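# Seat the wooden bed rail onto the post's pegs

## Task

Push the wooden bed rail's end fully onto both of the post's pegs, with the rail's opposite end sitting in the bracket. The rail must stay there on its own, with no arm holding it, when the scene is ended.

## Robot and tools

ROBOT AND FRAME
Two arms, left_arm and right_arm, face each other across a table. left_arm's base is on the +y side. The names say nothing about which side of a camera image an arm appears on. All printed poses share one scene frame: origin at the table's centre, +z up, table surface at z = +0.020 m. Positions are in metres, orientations are quaternions in w,x,y,z order, and velocities are in m/s and rad/s. The printed hand position may be somewhat wrong, especially when the arm is stretched far. On each gripper the fingers point along its +x axis and close along its y axis. end_effector_position is the spot between the finger pads, roughly 3 to 4 cm behind the fingertips.

execute_actions
The argument actions is a list holding at most one entry. An empty list moves nothing and only returns the state. A move looks like {"rows": [[...]], "steps": n}. n is 1 to 15 (15 if omitted), and each step lasts 1/30 s. You may give 1 to 15 rows; row k is used on step k, and the final row repeats if there are fewer rows than steps. A wait is {"steps": n} with no rows, n up to 300. It ends n steps after the previous result, and the time you spend replying counts toward it. Optional pictures (true/false) controls whether camera images come back. A call that is refused sends nothing.

ROW LAYOUT
Every row has 14 numbers, each within [-1, 1], covering both arms even if only one moves. The first 7 are for left_arm: waist, shoulder, elbow, wrist pitch, wrist yaw, wrist roll, then gripper opening. The last 7 are the same for right_arm.
The six joint numbers are offsets, not targets. They are measured from the joint angles printed in the most recent result that included them. Before any such result in the scene, and for the second and later calls within one reply, they are measured from the arm's pose when the action begins. They are never relative to the previous row. Scale: 1.0 equals 0.9615 rad for waist, shoulder and elbow, 1.713 rad for wrist pitch, 1.767 rad for wrist yaw and 1.728 rad for wrist roll. A row of zeros is not a hold; it pulls the arm back to the reference angles.
Joint ranges in radians, same for both arms: waist -3.054 to 3.054, shoulder 0.000 to 3.142, elbow 0.000 to 2.356, wrist pitch -1.571 to 1.571, wrist yaw -1.571 to 1.571, wrist roll -3.142 to 3.142. The true end stop may differ by up to 0.010 rad either way. A request more than 0.010 rad outside a range gets the call refused. A request past the real stop, heading further out, is trimmed to that stop, and the result may print "joint sent to its limit". That line can refer to an earlier action, and its absence does not prove there is more room.
The opening number is an absolute setting, not an offset. +1 means fully open (0.088 m between pads). Empty fingers close at about -0.80; values below that go no further. Fully closing takes at least about 0.5 s.

MOTION LIMITS
Each step, a joint's target may lead its measured angle by at most 0.211 rad (waist, shoulder, elbow), 0.213 (wrist pitch), 0.267 (wrist yaw) or 0.228 (wrist roll). If the targets would move a gripper more than 70 mm away from where it is, all of that arm's targets are shrunk back. Large moves therefore take several calls. Friction may leave a joint short of the goal or ignore a tiny change, worse at long reach, so read the joint positions after each move. Between calls the arms keep heading for the last row sent. They stop once everything has nearly stopped, including a slow or blocked move, or once a step is HELD. Only a fresh action makes them continue or push harder. Fingers already opening or closing finish their motion.

GRIPPING
grip_measured reports the finger opening on the same scale as the command. Each gripper's reading may be off by about 1 mm, consistently. When squeezing something rigid it reads narrower than the real gap, by up to 0.061 on the scale. To hold a part, keep commanding about 0.07 below grip_measured; a smaller margin grips more gently. Parts thinner than about 3 mm get proportionally less force. Pads push with about 34 to 49 N at most, with a brief spike at first contact.

RESULT LINES
The state line lists left_arm and right_arm pose and velocities. Joint positions and Joint velocities give one block per arm: the six joints in order, then the pad gap in metres. "joint command not followed" means a clearance check altered or blocked joint targets on some steps, while the rest of the row still ran. HELD marks steps on which your row was partly or wholly not sent. A torque fault happens when contact torque hits a load limit (N m: waist 17.8, shoulder 22, elbow 22, wrist pitch 5.8, wrist yaw 5.78, wrist roll 5.42; a carried part's weight adds load). That arm then halts for 10 s and skips the rest of the call. Holding loads heats motors. MOTOR HOT appears from 50 °C. At 95 °C an OVER-TEMPERATURE FAULT holds the arm until it cools, and if it has not cooled after 30 to 60 s the arm and its gripper go limp.

OTHER TOOLS
zoom_image: camera is one of cam_head_left, cam_head_right, cam_high, cam_low, cam_left_wrist, cam_right_wrist (all 504x504). region is [x0, y0, x1, y1] in pixels from the top-left corner, no bigger than 504 by 504. It gives a closer look at that camera's latest image.
show_instructions takes no arguments and shows the reference image pages.
finished_scene takes scene (an integer) and ends that scene for good, reporting whether the goal was met. Replying without any tool call ends everything.

CAUTIONS
Keep every object on the table. Do not let the arms collide or press on each other. Avoid dropping the rail, letting it slip, slamming it or shoving hard. Expect occasional tugs on held parts and pushes on loose ones. Release the rail and confirm it stays seated before ending. Smooth, economical motion is better.

Each tool is called as a command line: name --argument value for each argument, lists and objects as JSON in quotes; but a table of rows of numbers goes row by row, as --pt "numbers of a row", without its own name.

## Session

execute_actions --actions '[]'

Scene clock: 0.00 s of 4700.00 s.
left_arm: end_effector_position=(+0.3173, +0.2150, +0.4085) grip_measured=+1.000 end_effector_quat_wxyz=(-0.566, +0.775, -0.234, -0.157) end_effector_velocity=(+0.001, +0.003, -0.002) end_effector_angular_velocity=(+0.015, -0.012, +0.014) | right_arm: end_effector_position=(+0.2996, -0.6035, +0.2395) grip_measured=+1.000 end_effector_quat_wxyz=(+0.713, -0.452, +0.496, -0.204) end_effector_velocity=(-0.001, -0.000, -0.001) end_effector_angular_velocity=(+0.002, +0.013, +0.006)
Joint positions: left_arm=[-0.06   1.49   1.387 -0.833 -0.887 -2.751  0.088] | right_arm=[-0.998  1.496  0.732 -0.199  0.879 -0.617  0.088]
Joint velocities: left_arm=[-0.002  0.002 -0.007 -0.007 -0.022 -0.007  0.   ] | right_arm=[-0.002 -0.002 -0.002 -0.007 -0.007 -0.007  0.   ]
Motor temperatures (°C, as the motors report them): left_arm=[26 35 31 27 28 25] | right_arm=[27 38 28 32 25 26]
Heat: left arm: hottest shoulder 35 °C (+0.0 °C/min); right arm: hottest shoulder 38 °C (+0.0 °C/min).

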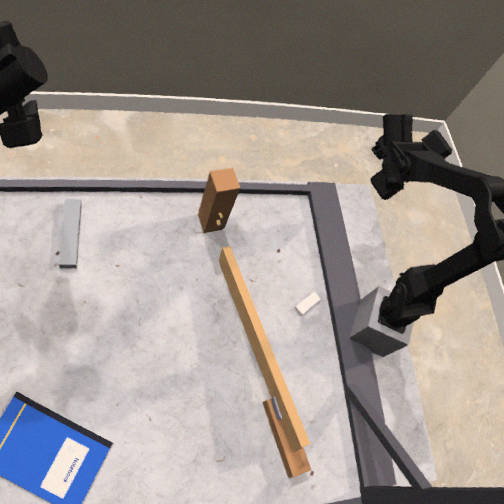

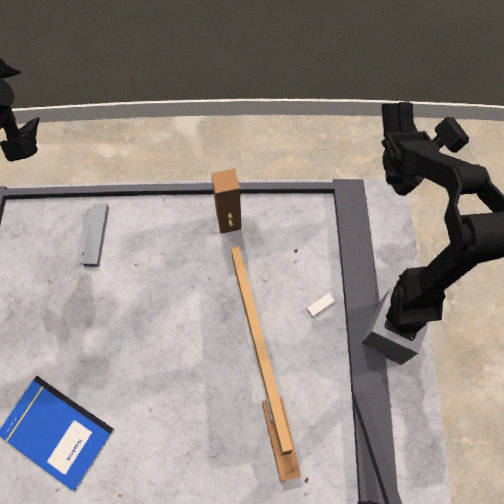

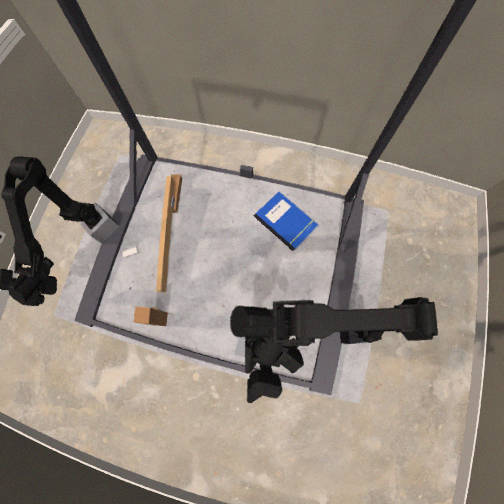

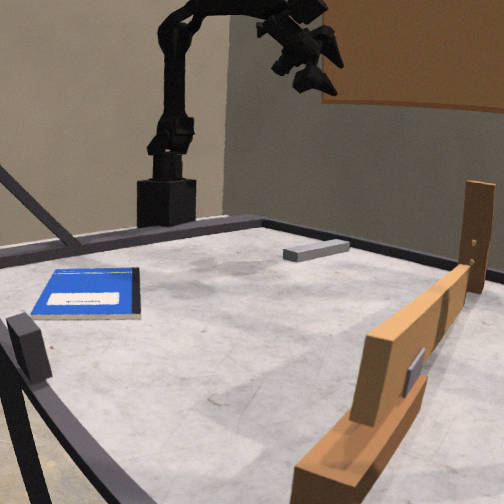

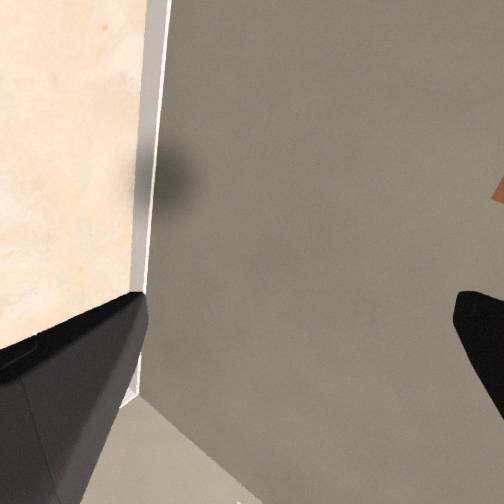

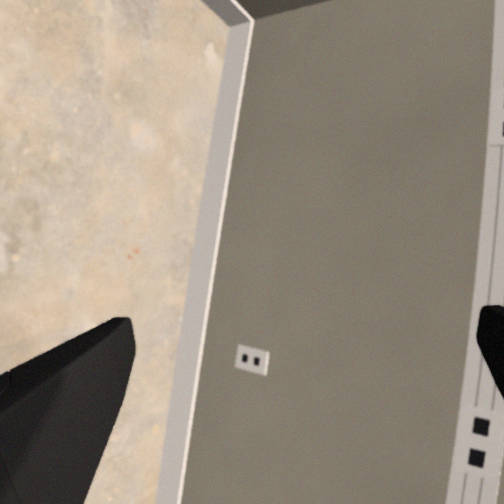

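execute_actions --actions '[{"rows": [[0,0,0,0,0,0,1,0.986,0.108,0.173,-0.316,-0.497,0.924,1]], "steps": 15}]' --pictures false

execute_actions --actions '[{"steps": 60}]'

Scene clock: 22.03 s of 4700.00 s.
left_arm: end_effector_position=(+0.3173, +0.2150, +0.4085) grip_measured=+1.000 end_effector_quat_wxyz=(-0.566, +0.775, -0.234, -0.157) end_effector_velocity=(+0.001, +0.002, -0.000) end_effector_angular_velocity=(+0.010, -0.013, +0.014) | right_arm: end_effector_position=(+0.1856, -0.3195, +0.1725) grip_measured=+1.000 end_effector_quat_wxyz=(+0.731, -0.203, +0.615, +0.212) end_effector_velocity=(-0.467, +0.451, -0.003) end_effector_angular_velocity=(+0.709, +0.797, +0.001)
Joint positions: left_arm=[-0.06   1.49   1.387 -0.833 -0.887 -2.751  0.088] | right_arm=[-0.29   1.588  0.883 -0.715  0.066  0.185  0.088]
Joint velocities: left_arm=[-0.002  0.002 -0.002 -0.007 -0.022 -0.007  0.   ] | right_arm=[ 1.888  0.027  0.076 -0.242 -0.769  2.029  0.   ]
Motor temperatures (°C, as the motors report them): left_arm=[26 37 34 29 28 25] | right_arm=[27 39 30 33 25 26]
Heat: left arm: hottest shoulder 37 °C (+5.4 °C/min); right arm: hottest shoulder 39 °C (+2.7 °C/min).
Steps of this call (steps 1 to 90: nothing new was sent; then 18.53 s passed at rest; steps 91 to 105: all 15 steps of this action). Readings (joint positions):
91: left_arm=[-0.060 1.490 1.387 -0.833 -0.887 -2.751] | right_arm=[-0.982 1.507 0.754 -0.250 0.841 -0.571]
92: left_arm=[-0.060 1.490 1.387 -0.833 -0.887 -2.751] | right_arm=[-0.945 1.522 0.781 -0.292 0.781 -0.522]
94: left_arm=[-0.060 1.490 1.387 -0.833 -0.887 -2.751] | right_arm=[-0.853 1.551 0.830 -0.379 0.657 -0.422]
98: left_arm=[-0.060 1.490 1.387 -0.833 -0.887 -2.751] | right_arm=[-0.660 1.573 0.871 -0.565 0.417 -0.220]
105: the state above

Scene clock: 24.03 s of 4700.00 s.
left_arm: end_effector_position=(+0.3173, +0.2150, +0.4085) grip_measured=+1.000 end_effector_quat_wxyz=(-0.566, +0.775, -0.234, -0.157) end_effector_velocity=(+0.000, +0.005, -0.001) end_effector_angular_velocity=(+0.004, +0.003, +0.018) | right_arm: end_effector_position=(+0.1248, -0.2744, +0.1725) grip_measured=+1.000 end_effector_quat_wxyz=(+0.732, +0.021, +0.679, +0.056) end_effector_velocity=(-0.002, -0.002, -0.000) end_effector_angular_velocity=(-0.004, +0.008, +0.020)
Joint positions: left_arm=[-0.06   1.49   1.387 -0.833 -0.887 -2.751  0.088] | right_arm=[-0.053  1.589  0.889 -0.738  0.004  0.975  0.088]
Joint velocities: left_arm=[ 0.002 -0.002 -0.002 -0.022 -0.007 -0.022  0.   ] | right_arm=[-0.002 -0.002 -0.002 -0.007 -0.007 -0.022  0.   ]
Motor temperatures (°C, as the motors report them): left_arm=[26 37 34 29 28 25] | right_arm=[27 39 30 33 25 26]
Heat: left arm: hottest shoulder 37 °C (+5.0 °C/min); right arm: hottest shoulder 39 °C (+2.5 °C/min).
Steps of this call (steps 1 to 45: the robot went on to your last target; steps 46 to 60: nothing new was sent). Readings (joint positions):
1: left_arm=[-0.060 1.490 1.387 -0.833 -0.887 -2.751] | right_arm=[-0.226 1.589 0.886 -0.721 0.046 0.253]
2: left_arm=[-0.060 1.490 1.387 -0.833 -0.887 -2.751] | right_arm=[-0.166 1.589 0.888 -0.725 0.030 0.320]
4: left_arm=[-0.060 1.490 1.387 -0.833 -0.887 -2.751] | right_arm=[-0.086 1.589 0.889 -0.732 0.010 0.454]
8: left_arm=[-0.060 1.490 1.387 -0.833 -0.887 -2.751] | right_arm=[-0.057 1.589 0.889 -0.737 0.007 0.727]
60: the state above
All arms were judged still, so your last target was given up. Only a new action makes them travel on or press farther. Fingers that are still opening or closing keep moving.

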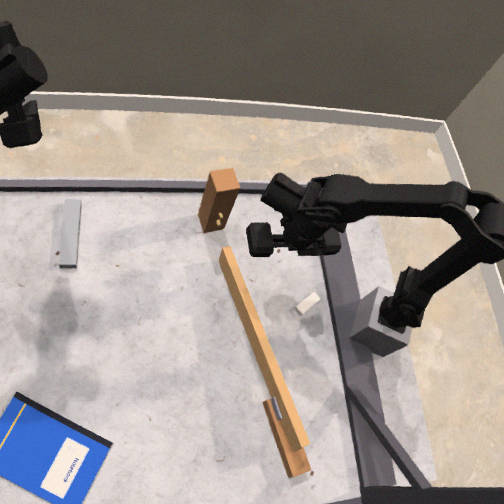

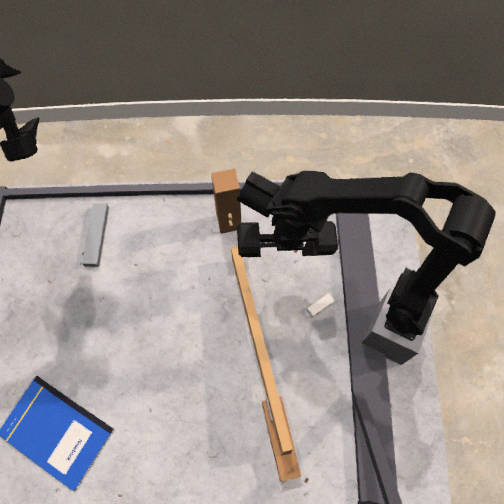

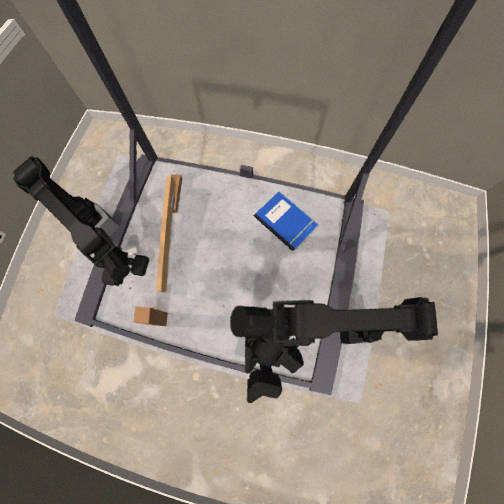

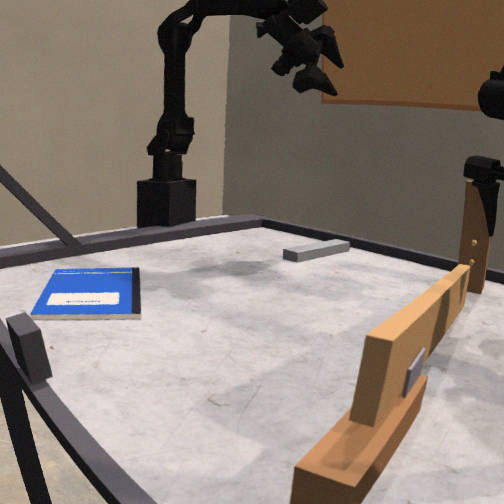

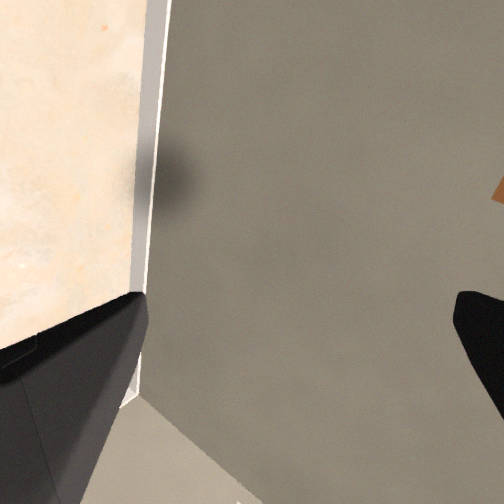

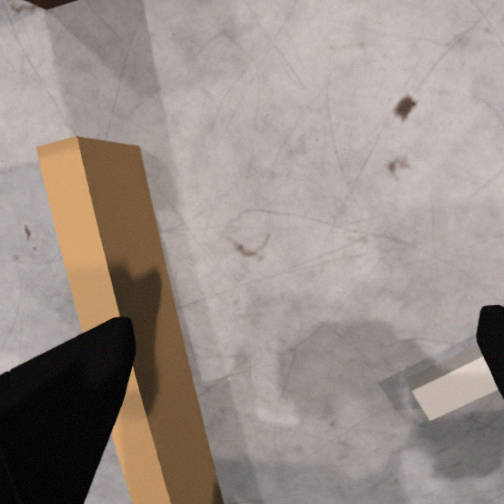

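execute_actions --actions '[{"rows": [[0,0,0,0,0,0,1,0.156,0,0,0,0,0.087,1]], "steps": 15}]' --pictures false

Scene clock: 33.20 s of 4700.00 s.
left_arm: end_effector_position=(+0.3173, +0.2150, +0.4085) grip_measured=+1.000 end_effector_quat_wxyz=(-0.566, +0.775, -0.234, -0.157) end_effector_velocity=(-0.002, +0.000, +0.002) end_effector_angular_velocity=(+0.010, -0.007, -0.007) | right_arm: end_effector_position=(+0.0882, -0.2556, +0.1725) grip_measured=+1.000 end_effector_quat_wxyz=(+0.725, +0.025, +0.685, +0.060) end_effector_velocity=(-0.001, -0.002, -0.000) end_effector_angular_velocity=(-0.004, +0.010, -0.009)
Joint positions: left_arm=[-0.06   1.49   1.387 -0.833 -0.887 -2.751  0.088] | right_arm=[ 0.093  1.589  0.889 -0.738  0.002  1.12   0.088]
Joint velocities: left_arm=[-0.007 -0.002  0.002 -0.007 -0.007  0.007  0.   ] | right_arm=[-0.002 -0.002 -0.002 -0.007 -0.007  0.007  0.   ]
Motor temperatures (°C, as the motors report them): left_arm=[26 37 34 29 28 25] | right_arm=[27 39 31 32 25 26]
Heat: left arm: hottest shoulder 37 °C (+3.6 °C/min); right arm: hottest shoulder 39 °C (+1.8 °C/min).
Steps of this call (steps 1 to 90: nothing new was sent; then 5.67 s passed at rest; steps 91 to 105: all 15 steps of this action). Readings (joint positions):
91: left_arm=[-0.060 1.490 1.387 -0.833 -0.887 -2.751] | right_arm=[-0.035 1.589 0.889 -0.738 0.011 1.018]
92: left_arm=[-0.060 1.490 1.387 -0.833 -0.887 -2.751] | right_arm=[0.000 1.589 0.889 -0.738 0.010 1.052]
94: left_arm=[-0.060 1.490 1.387 -0.833 -0.887 -2.751] | right_arm=[0.064 1.589 0.889 -0.738 0.002 1.087]
98: left_arm=[-0.060 1.490 1.387 -0.833 -0.887 -2.751] | right_arm=[0.093 1.589 0.889 -0.738 0.002 1.113]
105: the state above

execute_actions --actions '[{"rows": [[0,0,0,0,0,0,1,-0.055,0.167,0.123,-0.036,0,-0.032,1]], "steps": 15}]' --pictures false

execute_actions --actions '[{"steps": 20}]'

Scene clock: 42.13 s of 4700.00 s.
left_arm: end_effector_position=(+0.3173, +0.2150, +0.4085) grip_measured=+1.000 end_effector_quat_wxyz=(-0.566, +0.775, -0.234, -0.157) end_effector_velocity=(-0.002, +0.000, -0.001) end_effector_angular_velocity=(-0.000, +0.009, -0.003) | right_arm: end_effector_position=(+0.1062, -0.2501, +0.1582) grip_measured=+1.000 end_effector_quat_wxyz=(+0.713, -0.008, +0.701, +0.028) end_effector_velocity=(-0.002, -0.006, -0.003) end_effector_angular_velocity=(-0.026, +0.020, +0.015)
Joint positions: left_arm=[-0.06   1.49   1.387 -0.833 -0.887 -2.751  0.088] | right_arm=[ 0.043  1.736  0.996 -0.797  0.002  1.07   0.088]
Joint velocities: left_arm=[-0.002 -0.002 -0.002 -0.007  0.007 -0.007  0.   ] | right_arm=[-0.007  0.007 -0.002 -0.022 -0.007 -0.022  0.   ]
Motor temperatures (°C, as the motors report them): left_arm=[26 38 35 29 28 25] | right_arm=[27 40 31 32 25 26]
Heat: left arm: hottest shoulder 38 °C (+4.3 °C/min); right arm: hottest shoulder 40 °C (+2.8 °C/min).
Steps of this call (steps 1 to 15: the robot went on to your last target; steps 16 to 90: nothing new was sent; then 5.43 s passed at rest; steps 91 to 105: all 15 steps of this action). Readings (joint positions):
91: left_arm=[-0.060 1.490 1.387 -0.833 -0.887 -2.751] | right_arm=[0.088 1.616 0.911 -0.767 0.002 1.111]
92: left_arm=[-0.060 1.490 1.387 -0.833 -0.887 -2.751] | right_arm=[0.077 1.649 0.939 -0.773 0.002 1.099]
94: left_arm=[-0.060 1.490 1.387 -0.833 -0.887 -2.751] | right_arm=[0.056 1.705 0.975 -0.776 0.002 1.083]
98: left_arm=[-0.060 1.490 1.387 -0.833 -0.887 -2.751] | right_arm=[0.043 1.732 0.987 -0.795 0.002 1.073]
105: the state above

Scene clock: 42.80 s of 4700.00 s.
left_arm: end_effector_position=(+0.3173, +0.2150, +0.4085) grip_measured=+1.000 end_effector_quat_wxyz=(-0.566, +0.775, -0.234, -0.157) end_effector_velocity=(-0.001, +0.002, +0.003) end_effector_angular_velocity=(-0.007, -0.005, +0.006) | right_arm: end_effector_position=(+0.1062, -0.2502, +0.1580) grip_measured=+1.000 end_effector_quat_wxyz=(+0.712, -0.008, +0.701, +0.028) end_effector_velocity=(+0.002, -0.003, +0.000) end_effector_angular_velocity=(-0.010, -0.004, -0.000)
Joint positions: left_arm=[-0.06   1.49   1.387 -0.833 -0.887 -2.751  0.088] | right_arm=[ 0.043  1.737  0.996 -0.797  0.002  1.07   0.088]
Joint velocities: left_arm=[-0.002 -0.007  0.002 -0.007 -0.007 -0.007  0.   ] | right_arm=[-0.007 -0.002 -0.002 -0.007  0.007 -0.007  0.   ]
Motor temperatures (°C, as the motors report them): left_arm=[26 38 35 30 28 25] | right_arm=[27 40 31 32 25 26]
Heat: left arm: hottest shoulder 38 °C (+4.2 °C/min); right arm: hottest shoulder 40 °C (+2.8 °C/min).
Steps of this call (steps 1 to 15: the robot went on to your last target; steps 16 to 20: nothing new was sent). Readings (joint positions):
1: left_arm=[-0.060 1.490 1.387 -0.833 -0.887 -2.751] | right_arm=[0.043 1.736 0.996 -0.797 0.002 1.070]
2: left_arm=[-0.060 1.490 1.387 -0.833 -0.887 -2.751] | right_arm=[0.043 1.736 0.996 -0.797 0.002 1.070]
4: left_arm=[-0.060 1.490 1.387 -0.833 -0.887 -2.751] | right_arm=[0.043 1.737 0.996 -0.797 0.002 1.070]
8: left_arm=[-0.060 1.490 1.387 -0.833 -0.887 -2.751] | right_arm=[0.043 1.737 0.996 -0.797 0.002 1.070]
20: the state above
All arms were judged still, so your last target was given up. Only a new action makes them travel on or press farther. Fingers that are still opening or closing keep moving.

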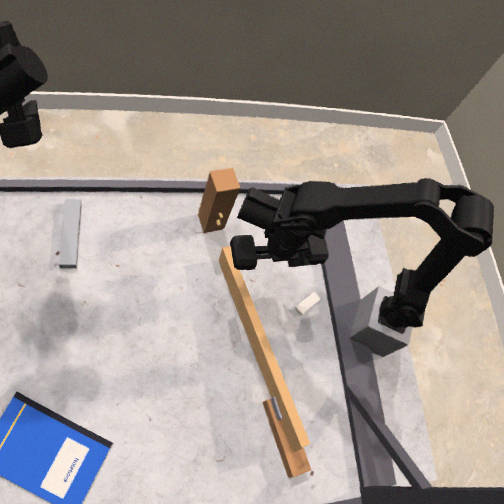

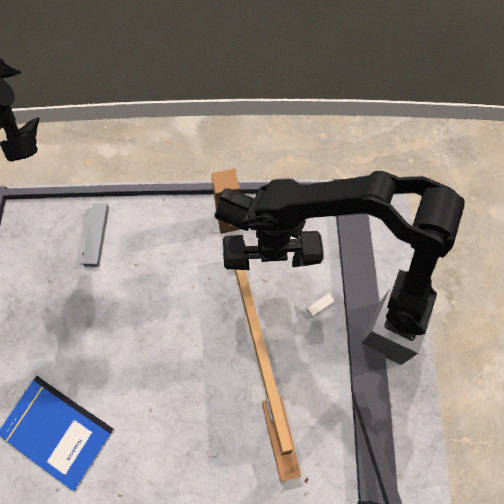

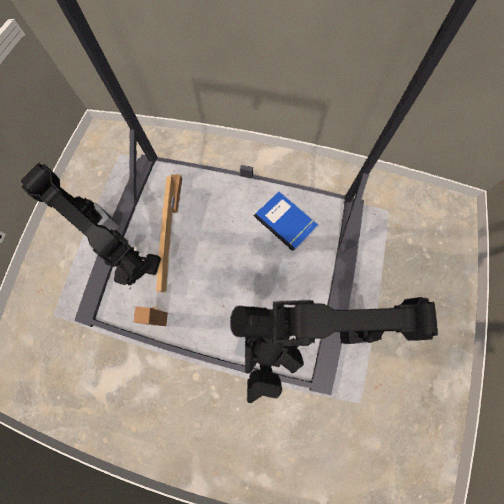

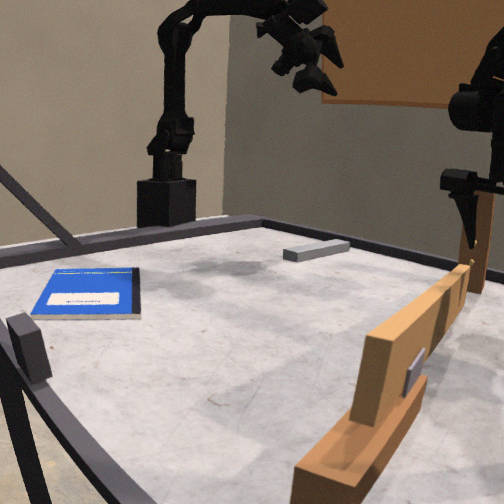

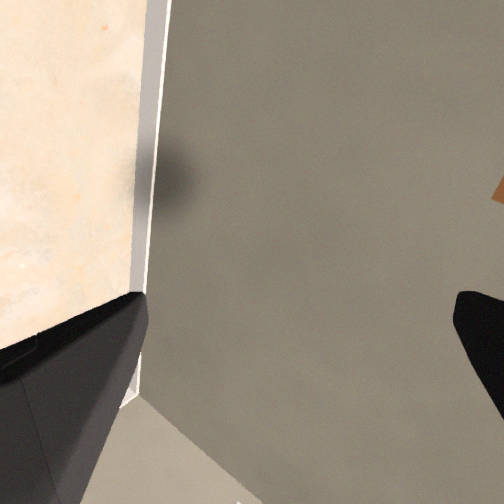

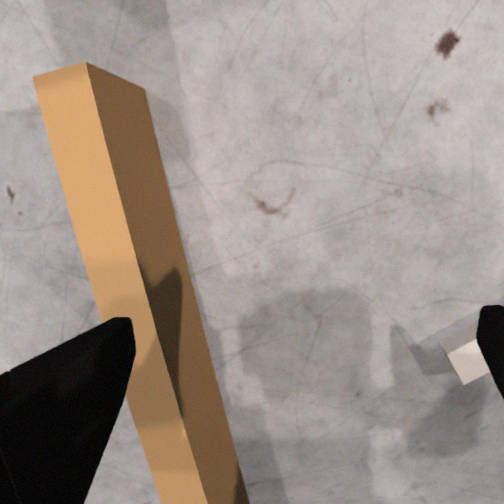

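execute_actions --actions '[{"rows": [[0,0,0,0,0,0,1,0,0.208,0,0.117,0,0,1]], "steps": 15}]' --pictures false

execute_actions --actions '[{"steps": 15}]'

Scene clock: 47.70 s of 4700.00 s.
left_arm: end_effector_position=(+0.3173, +0.2150, +0.4085) grip_measured=+1.000 end_effector_quat_wxyz=(-0.566, +0.775, -0.234, -0.157) end_effector_velocity=(-0.000, +0.001, -0.002) end_effector_angular_velocity=(+0.007, -0.002, +0.006) | right_arm: end_effector_position=(+0.1177, -0.2253, +0.1082) grip_measured=+1.000 end_effector_quat_wxyz=(+0.715, +0.000, +0.699, +0.034) end_effector_velocity=(+0.000, +0.001, +0.000) end_effector_angular_velocity=(+0.010, +0.003, +0.005)
Joint positions: left_arm=[-0.06   1.49   1.387 -0.833 -0.887 -2.751  0.088] | right_arm=[ 0.043  1.924  1.005 -0.598 -0.002  1.073  0.088]
Joint velocities: left_arm=[-0.002  0.002 -0.002 -0.007 -0.007 -0.007  0.   ] | right_arm=[-0.002 -0.002 -0.002  0.007 -0.007 -0.007  0.   ]
Motor temperatures (°C, as the motors report them): left_arm=[26 38 35 30 28 25] | right_arm=[27 40 32 32 25 26]
Heat: left arm: hottest shoulder 38 °C (+3.8 °C/min); right arm: hottest shoulder 40 °C (+2.5 °C/min).
Steps of this call (steps 1 to 90: nothing new was sent; then 1.40 s passed at rest; steps 91 to 105: all 15 steps of this action). Readings (joint positions):
91: left_arm=[-0.060 1.490 1.387 -0.833 -0.887 -2.751] | right_arm=[0.043 1.767 0.996 -0.763 0.002 1.070]
92: left_arm=[-0.060 1.490 1.387 -0.833 -0.887 -2.751] | right_arm=[0.043 1.803 1.001 -0.692 0.002 1.070]
94: left_arm=[-0.060 1.490 1.387 -0.833 -0.887 -2.751] | right_arm=[0.043 1.879 1.007 -0.630 -0.007 1.073]
98: left_arm=[-0.060 1.490 1.387 -0.833 -0.887 -2.751] | right_arm=[0.043 1.894 1.015 -0.601 -0.005 1.073]
105: the state above

Scene clock: 48.20 s of 4700.00 s.
left_arm: end_effector_position=(+0.3173, +0.2150, +0.4085) grip_measured=+1.000 end_effector_quat_wxyz=(-0.566, +0.775, -0.234, -0.157) end_effector_velocity=(-0.001, +0.002, -0.000) end_effector_angular_velocity=(+0.002, -0.003, +0.006) | right_arm: end_effector_position=(+0.1177, -0.2253, +0.1082) grip_measured=+1.000 end_effector_quat_wxyz=(+0.715, +0.000, +0.699, +0.034) end_effector_velocity=(-0.002, +0.002, +0.000) end_effector_angular_velocity=(+0.016, +0.017, -0.009)
Joint positions: left_arm=[-0.06   1.49   1.387 -0.833 -0.887 -2.751  0.088] | right_arm=[ 0.043  1.924  1.005 -0.598 -0.002  1.073  0.088]
Joint velocities: left_arm=[-0.002 -0.002 -0.002 -0.007 -0.007 -0.007  0.   ] | right_arm=[-0.002 -0.002 -0.002  0.007 -0.022  0.007  0.   ]
Motor temperatures (°C, as the motors report them): left_arm=[26 38 35 30 28 25] | right_arm=[27 40 32 32 25 26]
Heat: left arm: hottest shoulder 38 °C (+3.7 °C/min); right arm: hottest shoulder 40 °C (+2.5 °C/min).
Steps of this call (steps 1 to 15: the robot went on to your last target). Readings (joint positions):
1: left_arm=[-0.060 1.490 1.387 -0.833 -0.887 -2.751] | right_arm=[0.043 1.924 1.005 -0.598 -0.002 1.073]
2: left_arm=[-0.060 1.490 1.387 -0.833 -0.887 -2.751] | right_arm=[0.043 1.924 1.005 -0.598 -0.002 1.073]
4: left_arm=[-0.060 1.490 1.387 -0.833 -0.887 -2.751] | right_arm=[0.043 1.924 1.005 -0.598 -0.002 1.073]
8: left_arm=[-0.060 1.490 1.387 -0.833 -0.887 -2.751] | right_arm=[0.043 1.924 1.005 -0.598 -0.002 1.073]
15: the state above
All arms were judged still, so your last target was given up. Only a new action makes them travel on or press farther. Fingers that are still opening or closing keep moving.

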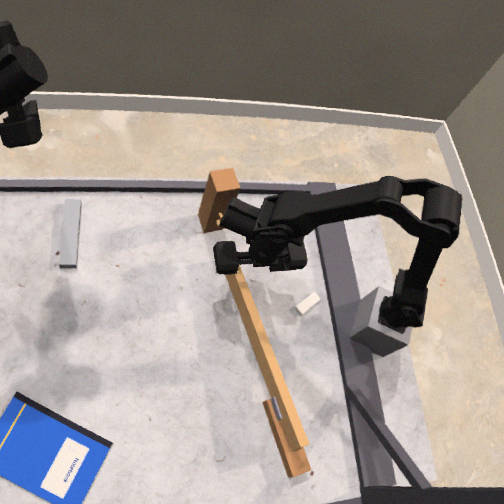

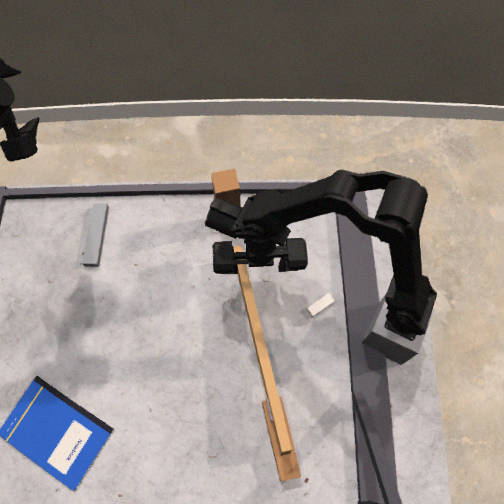

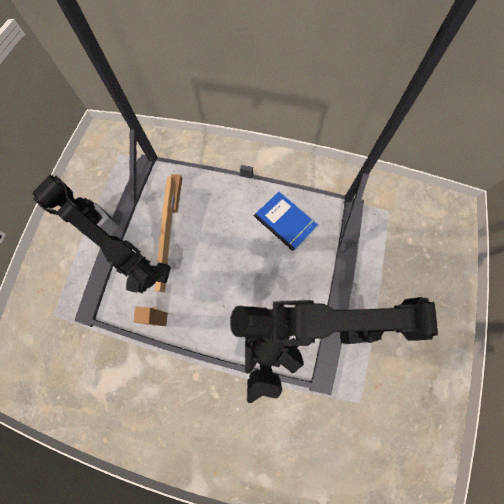

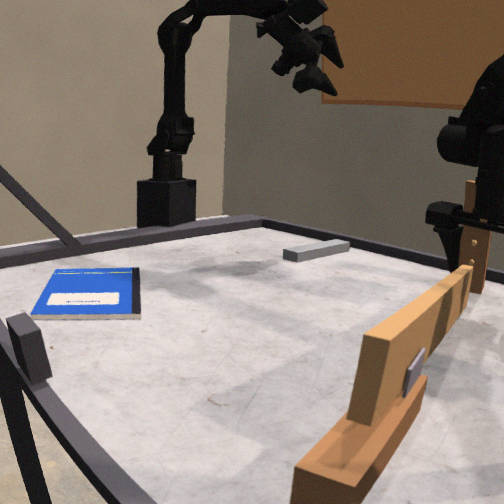

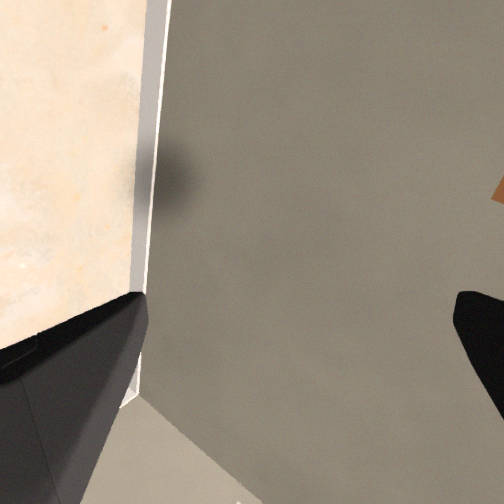

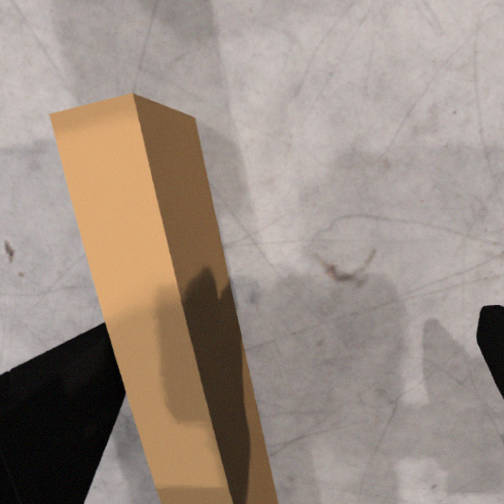

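execute_actions --actions '[{"rows": [[0,0,0,0,0,0,1,0.047,0.14,0,0.078,0,-0.061,1]], "steps": 15}]' --pictures false

execute_actions --actions '[{"steps": 15}]'

Scene clock: 59.67 s of 4700.00 s.
left_arm: end_effector_position=(+0.3173, +0.2150, +0.4085) grip_measured=+1.000 end_effector_quat_wxyz=(-0.566, +0.775, -0.234, -0.157) end_effector_velocity=(+0.002, +0.005, +0.001) end_effector_angular_velocity=(+0.025, -0.027, +0.016) | right_arm: end_effector_position=(+0.1096, -0.2096, +0.0725) grip_measured=+1.000 end_effector_quat_wxyz=(+0.714, -0.049, +0.693, +0.087) end_effector_velocity=(+0.001, +0.004, +0.001) end_effector_angular_velocity=(+0.023, -0.002, +0.005)
Joint positions: left_arm=[-0.06   1.49   1.387 -0.833 -0.887 -2.751  0.088] | right_arm=[ 0.087  2.048  1.006 -0.467  0.     0.972  0.088]
Joint velocities: left_arm=[-0.002 -0.002 -0.007 -0.007 -0.037  0.007  0.   ] | right_arm=[-0.002 -0.002 -0.002  0.022 -0.007 -0.007  0.   ]
Motor temperatures (°C, as the motors report them): left_arm=[26 38 36 30 28 25] | right_arm=[27 40 31 32 25 26]
Heat: left arm: hottest shoulder 38 °C (+3.0 °C/min); right arm: hottest shoulder 40 °C (+2.0 °C/min).
Steps of this call (steps 1 to 90: nothing new was sent; then 7.97 s passed at rest; steps 91 to 105: all 15 steps of this action). Readings (joint positions):
91: left_arm=[-0.060 1.490 1.387 -0.833 -0.887 -2.751] | right_arm=[0.046 1.943 1.005 -0.574 0.000 1.047]
92: left_arm=[-0.060 1.490 1.387 -0.833 -0.887 -2.751] | right_arm=[0.055 1.967 1.007 -0.525 0.000 1.022]
94: left_arm=[-0.060 1.490 1.387 -0.833 -0.887 -2.751] | right_arm=[0.074 2.015 1.011 -0.495 0.000 0.995]
98: left_arm=[-0.060 1.490 1.387 -0.833 -0.887 -2.751] | right_arm=[0.087 2.048 1.006 -0.475 0.000 0.977]
105: the state above

Scene clock: 60.17 s of 4700.00 s.
left_arm: end_effector_position=(+0.3173, +0.2150, +0.4085) grip_measured=+1.000 end_effector_quat_wxyz=(-0.566, +0.775, -0.234, -0.157) end_effector_velocity=(-0.003, -0.001, +0.000) end_effector_angular_velocity=(-0.005, +0.008, -0.008) | right_arm: end_effector_position=(+0.1096, -0.2095, +0.0725) grip_measured=+1.000 end_effector_quat_wxyz=(+0.714, -0.049, +0.693, +0.088) end_effector_velocity=(-0.005, -0.005, -0.002) end_effector_angular_velocity=(-0.016, +0.030, +0.006)
Joint positions: left_arm=[-0.06   1.49   1.387 -0.833 -0.887 -2.751  0.088] | right_arm=[ 0.087  2.048  1.006 -0.467  0.     0.972  0.088]
Joint velocities: left_arm=[-0.007 -0.002  0.002 -0.007  0.007 -0.007  0.   ] | right_arm=[-0.002  0.002 -0.002 -0.022 -0.022 -0.007  0.   ]
Motor temperatures (°C, as the motors report them): left_arm=[26 38 36 30 28 25] | right_arm=[27 40 31 32 25 26]
Heat: left arm: hottest shoulder 38 °C (+3.0 °C/min); right arm: hottest shoulder 40 °C (+2.0 °C/min).
Steps of this call (steps 1 to 15: the robot went on to your last target). Readings (joint positions):
1: left_arm=[-0.060 1.490 1.387 -0.833 -0.887 -2.751] | right_arm=[0.087 2.048 1.006 -0.467 0.000 0.972]
2: left_arm=[-0.060 1.490 1.387 -0.833 -0.887 -2.751] | right_arm=[0.087 2.048 1.006 -0.467 0.000 0.972]
4: left_arm=[-0.060 1.490 1.387 -0.833 -0.887 -2.751] | right_arm=[0.087 2.048 1.006 -0.467 0.000 0.972]
8: left_arm=[-0.060 1.490 1.387 -0.833 -0.887 -2.751] | right_arm=[0.087 2.048 1.006 -0.467 0.000 0.972]
15: the state above
All arms were judged still, so your last target was given up. Only a new action makes them travel on or press farther. Fingers that are still opening or closing keep moving.

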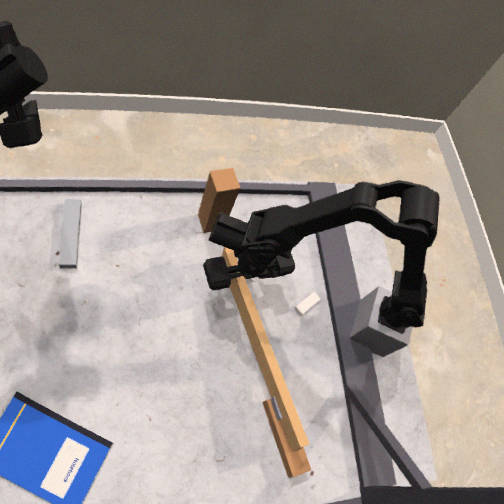

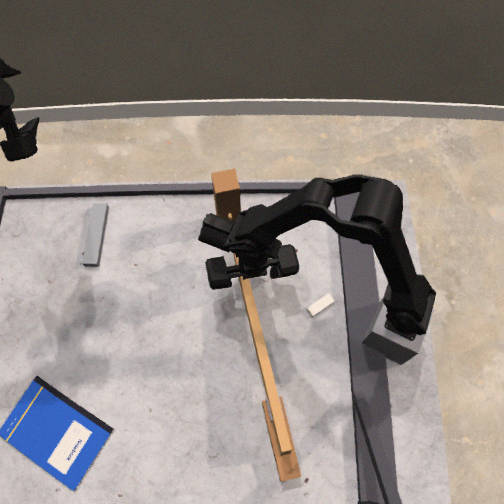

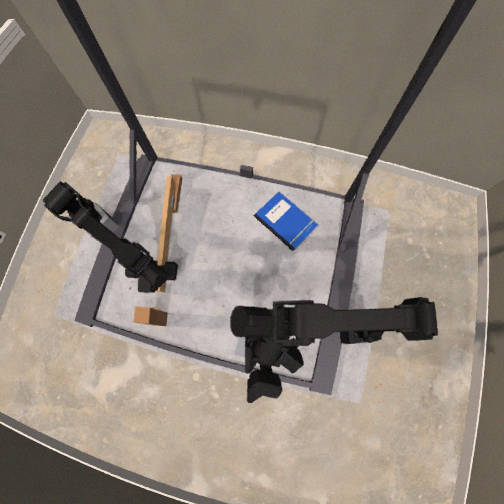

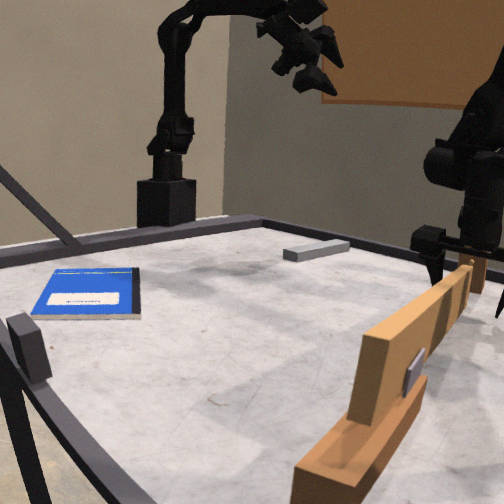

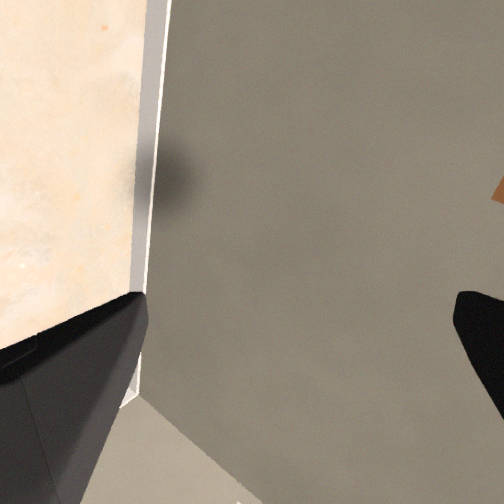

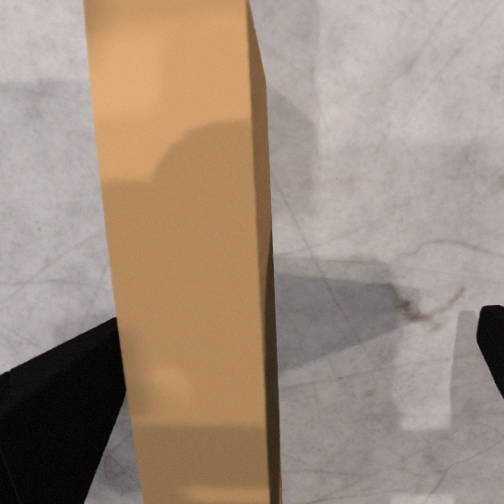

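execute_actions --actions '[{"rows": [[0,0,0,0,0,0,1,0,0.068,0.075,-0.04,0,-0.023,1]], "steps": 15}]' --pictures false

execute_actions --actions '[{"steps": 10}]'

Scene clock: 66.70 s of 4700.00 s.
left_arm: end_effector_position=(+0.3173, +0.2150, +0.4085) grip_measured=+1.000 end_effector_quat_wxyz=(-0.566, +0.775, -0.234, -0.157) end_effector_velocity=(+0.002, +0.004, +0.003) end_effector_angular_velocity=(+0.013, -0.018, +0.012) | right_arm: end_effector_position=(+0.1104, -0.2077, +0.0678) grip_measured=+1.000 end_effector_quat_wxyz=(+0.704, -0.078, +0.701, +0.083) end_effector_velocity=(+0.002, +0.000, +0.000) end_effector_angular_velocity=(+0.010, +0.004, +0.000)
Joint positions: left_arm=[-0.06   1.49   1.387 -0.833 -0.887 -2.751  0.088] | right_arm=[ 0.087  2.098  1.068 -0.532  0.     0.937  0.088]
Joint velocities: left_arm=[ 0.002 -0.002  0.002 -0.007 -0.022  0.007  0.   ] | right_arm=[-0.007 -0.002 -0.002  0.007 -0.007 -0.007  0.   ]
Motor temperatures (°C, as the motors report them): left_arm=[26 38 36 30 28 25] | right_arm=[27 41 31 32 25 26]
Heat: left arm: hottest shoulder 38 °C (+2.0 °C/min); right arm: hottest shoulder 41 °C (+2.0 °C/min).
Steps of this call (steps 1 to 90: nothing new was sent; then 3.03 s passed at rest; steps 91 to 105: all 15 steps of this action). Readings (joint positions):
91: left_arm=[-0.060 1.490 1.387 -0.833 -0.887 -2.751] | right_arm=[0.087 2.057 1.019 -0.487 0.000 0.962]
92: left_arm=[-0.060 1.490 1.387 -0.833 -0.887 -2.751] | right_arm=[0.087 2.068 1.034 -0.499 0.000 0.954]
94: left_arm=[-0.060 1.490 1.387 -0.833 -0.887 -2.751] | right_arm=[0.087 2.087 1.054 -0.514 0.000 0.945]
98: left_arm=[-0.060 1.490 1.387 -0.833 -0.887 -2.751] | right_arm=[0.087 2.096 1.064 -0.529 0.000 0.939]
105: the state above

Scene clock: 67.03 s of 4700.00 s.
left_arm: end_effector_position=(+0.3173, +0.2150, +0.4085) grip_measured=+1.000 end_effector_quat_wxyz=(-0.566, +0.775, -0.234, -0.157) end_effector_velocity=(+0.001, +0.001, +0.003) end_effector_angular_velocity=(-0.022, -0.015, +0.022) | right_arm: end_effector_position=(+0.1103, -0.2078, +0.0677) grip_measured=+1.000 end_effector_quat_wxyz=(+0.704, -0.078, +0.701, +0.083) end_effector_velocity=(-0.001, -0.002, +0.000) end_effector_angular_velocity=(-0.004, +0.010, -0.010)
Joint positions: left_arm=[-0.06   1.49   1.387 -0.833 -0.887 -2.751  0.088] | right_arm=[ 0.087  2.098  1.068 -0.533  0.     0.937  0.088]
Joint velocities: left_arm=[-0.002 -0.002 -0.002  0.007 -0.022 -0.022  0.   ] | right_arm=[-0.002 -0.002 -0.002 -0.007 -0.007  0.007  0.   ]
Motor temperatures (°C, as the motors report them): left_arm=[26 38 36 30 28 25] | right_arm=[27 41 31 32 25 26]
Heat: left arm: hottest shoulder 38 °C (+2.0 °C/min); right arm: hottest shoulder 41 °C (+2.0 °C/min).
Steps of this call (steps 1 to 10: the robot went on to your last target). Readings (joint positions):
1: left_arm=[-0.060 1.490 1.387 -0.833 -0.887 -2.751] | right_arm=[0.087 2.098 1.068 -0.532 0.000 0.937]
2: left_arm=[-0.060 1.490 1.387 -0.833 -0.887 -2.751] | right_arm=[0.087 2.098 1.068 -0.533 0.000 0.937]
4: left_arm=[-0.060 1.490 1.387 -0.833 -0.887 -2.751] | right_arm=[0.087 2.098 1.068 -0.533 0.000 0.937]
8: left_arm=[-0.060 1.490 1.387 -0.833 -0.887 -2.751] | right_arm=[0.087 2.098 1.068 -0.533 0.000 0.937]
10: the state above

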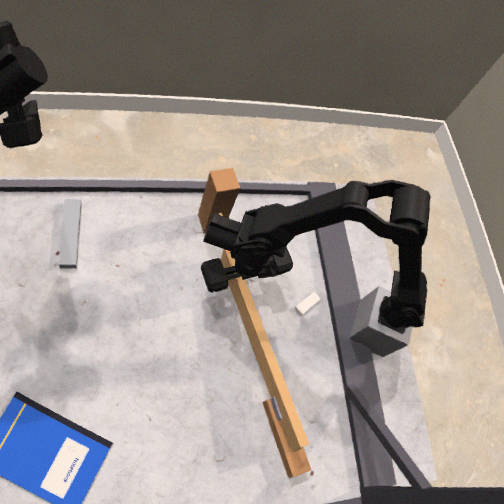

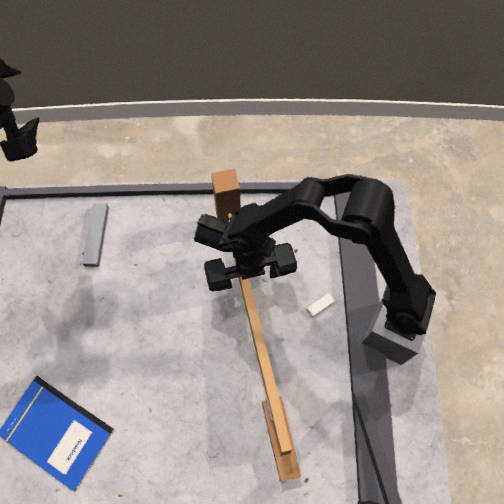

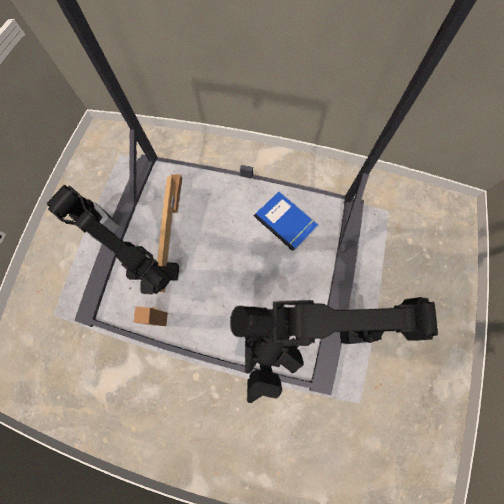

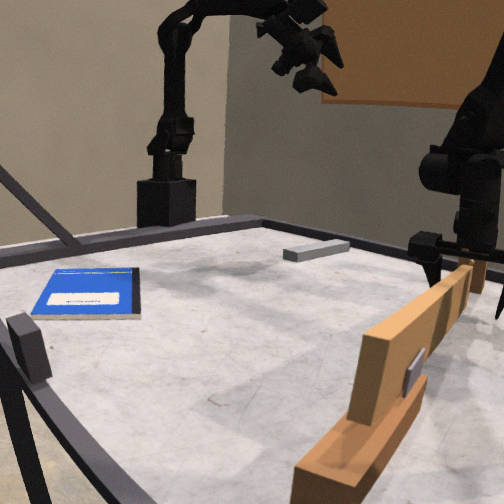

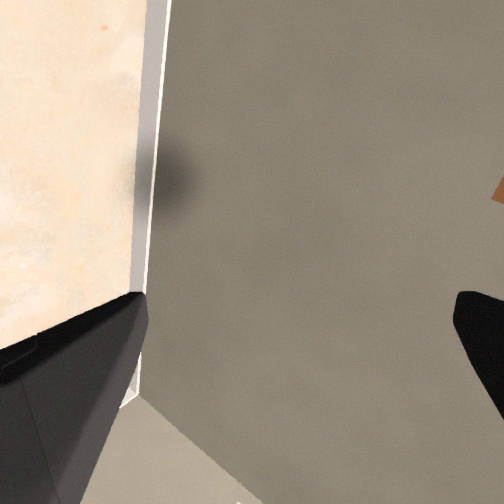

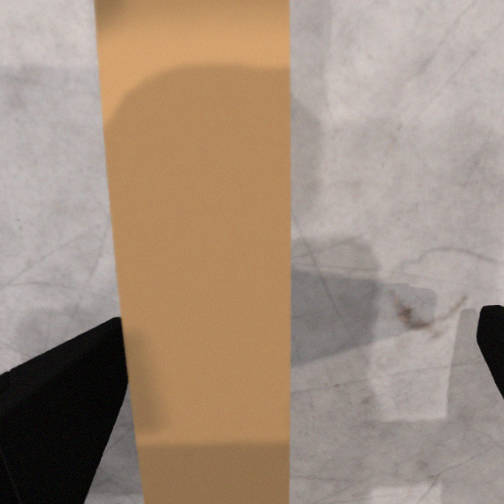

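execute_actions --actions '[{"rows": [[0,0,0,0,0,0,1,0,0.018,0.065,-0.026,0,0,1]], "steps": 15}]'

Scene clock: 76.33 s of 4700.00 s.
left_arm: end_effector_position=(+0.3173, +0.2150, +0.4085) grip_measured=+1.000 end_effector_quat_wxyz=(-0.566, +0.775, -0.234, -0.157) end_effector_velocity=(-0.001, +0.002, -0.002) end_effector_angular_velocity=(+0.007, -0.002, +0.006) | right_arm: end_effector_position=(+0.1147, -0.1977, +0.0759) grip_measured=+1.000 end_effector_quat_wxyz=(+0.705, -0.076, +0.700, +0.085) end_effector_velocity=(-0.002, -0.003, -0.001) end_effector_angular_velocity=(-0.003, +0.025, +0.015)
Joint positions: left_arm=[-0.06   1.49   1.387 -0.833 -0.887 -2.751  0.088] | right_arm=[ 0.087  2.103  1.121 -0.575  0.     0.937  0.088]
Joint velocities: left_arm=[-0.002 -0.002 -0.007 -0.007 -0.007 -0.007  0.   ] | right_arm=[-0.007 -0.002 -0.007 -0.007 -0.022 -0.022  0.   ]
Motor temperatures (°C, as the motors report them): left_arm=[26 39 36 30 28 25] | right_arm=[27 41 31 32 25 26]
Heat: left arm: hottest shoulder 39 °C (+3.0 °C/min); right arm: hottest shoulder 41 °C (+2.0 °C/min).
Steps of this call (steps 1 to 15: the robot went on to your last target; steps 16 to 90: nothing new was sent; then 5.80 s passed at rest; steps 91 to 105: all 15 steps of this action). Readings (joint positions):
91: left_arm=[-0.060 1.490 1.387 -0.833 -0.887 -2.751] | right_arm=[0.087 2.099 1.078 -0.549 0.000 0.937]
92: left_arm=[-0.060 1.490 1.387 -0.833 -0.887 -2.751] | right_arm=[0.087 2.102 1.088 -0.558 0.000 0.937]
94: left_arm=[-0.060 1.490 1.387 -0.833 -0.887 -2.751] | right_arm=[0.087 2.103 1.106 -0.564 0.000 0.937]
98: left_arm=[-0.060 1.490 1.387 -0.833 -0.887 -2.751] | right_arm=[0.087 2.103 1.121 -0.571 0.000 0.937]
105: the state above

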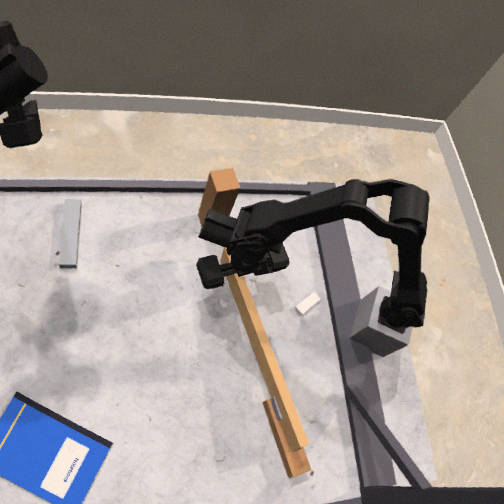

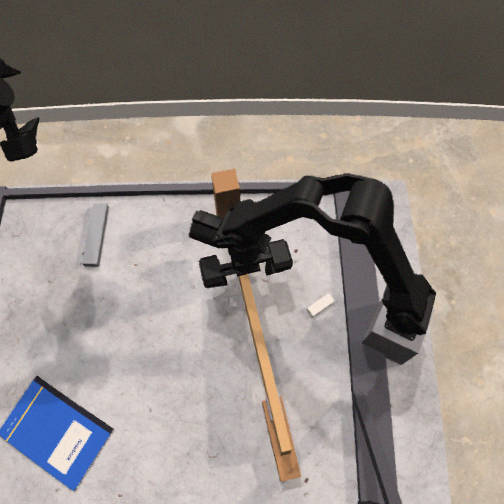

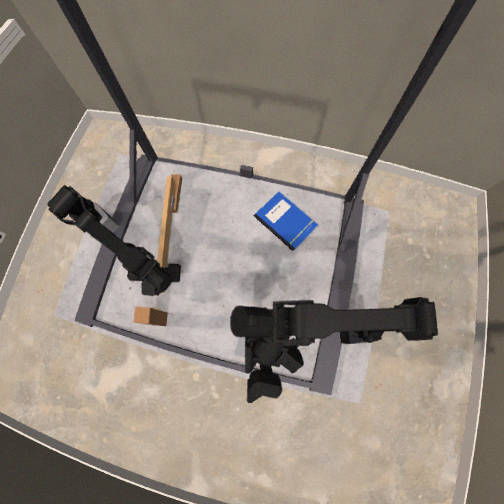

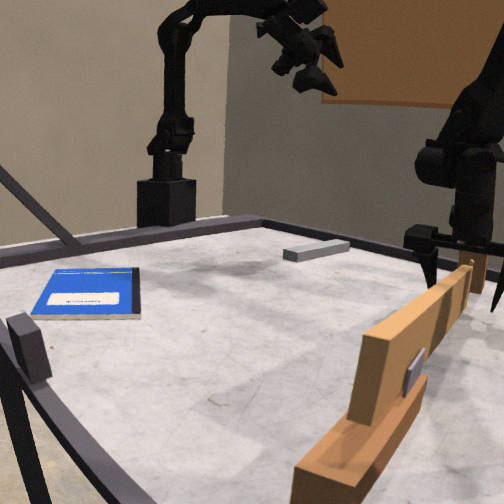

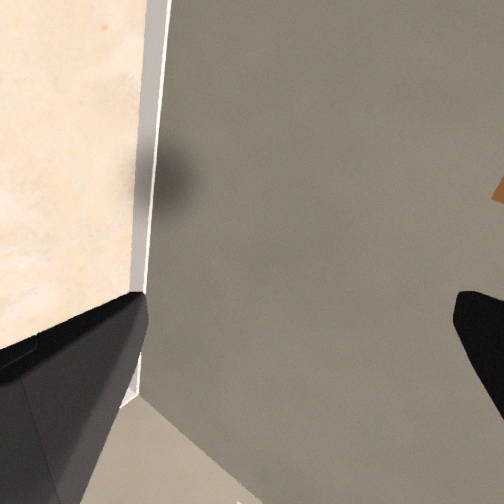

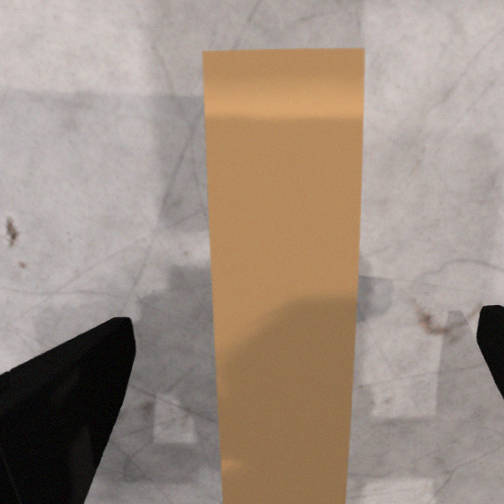

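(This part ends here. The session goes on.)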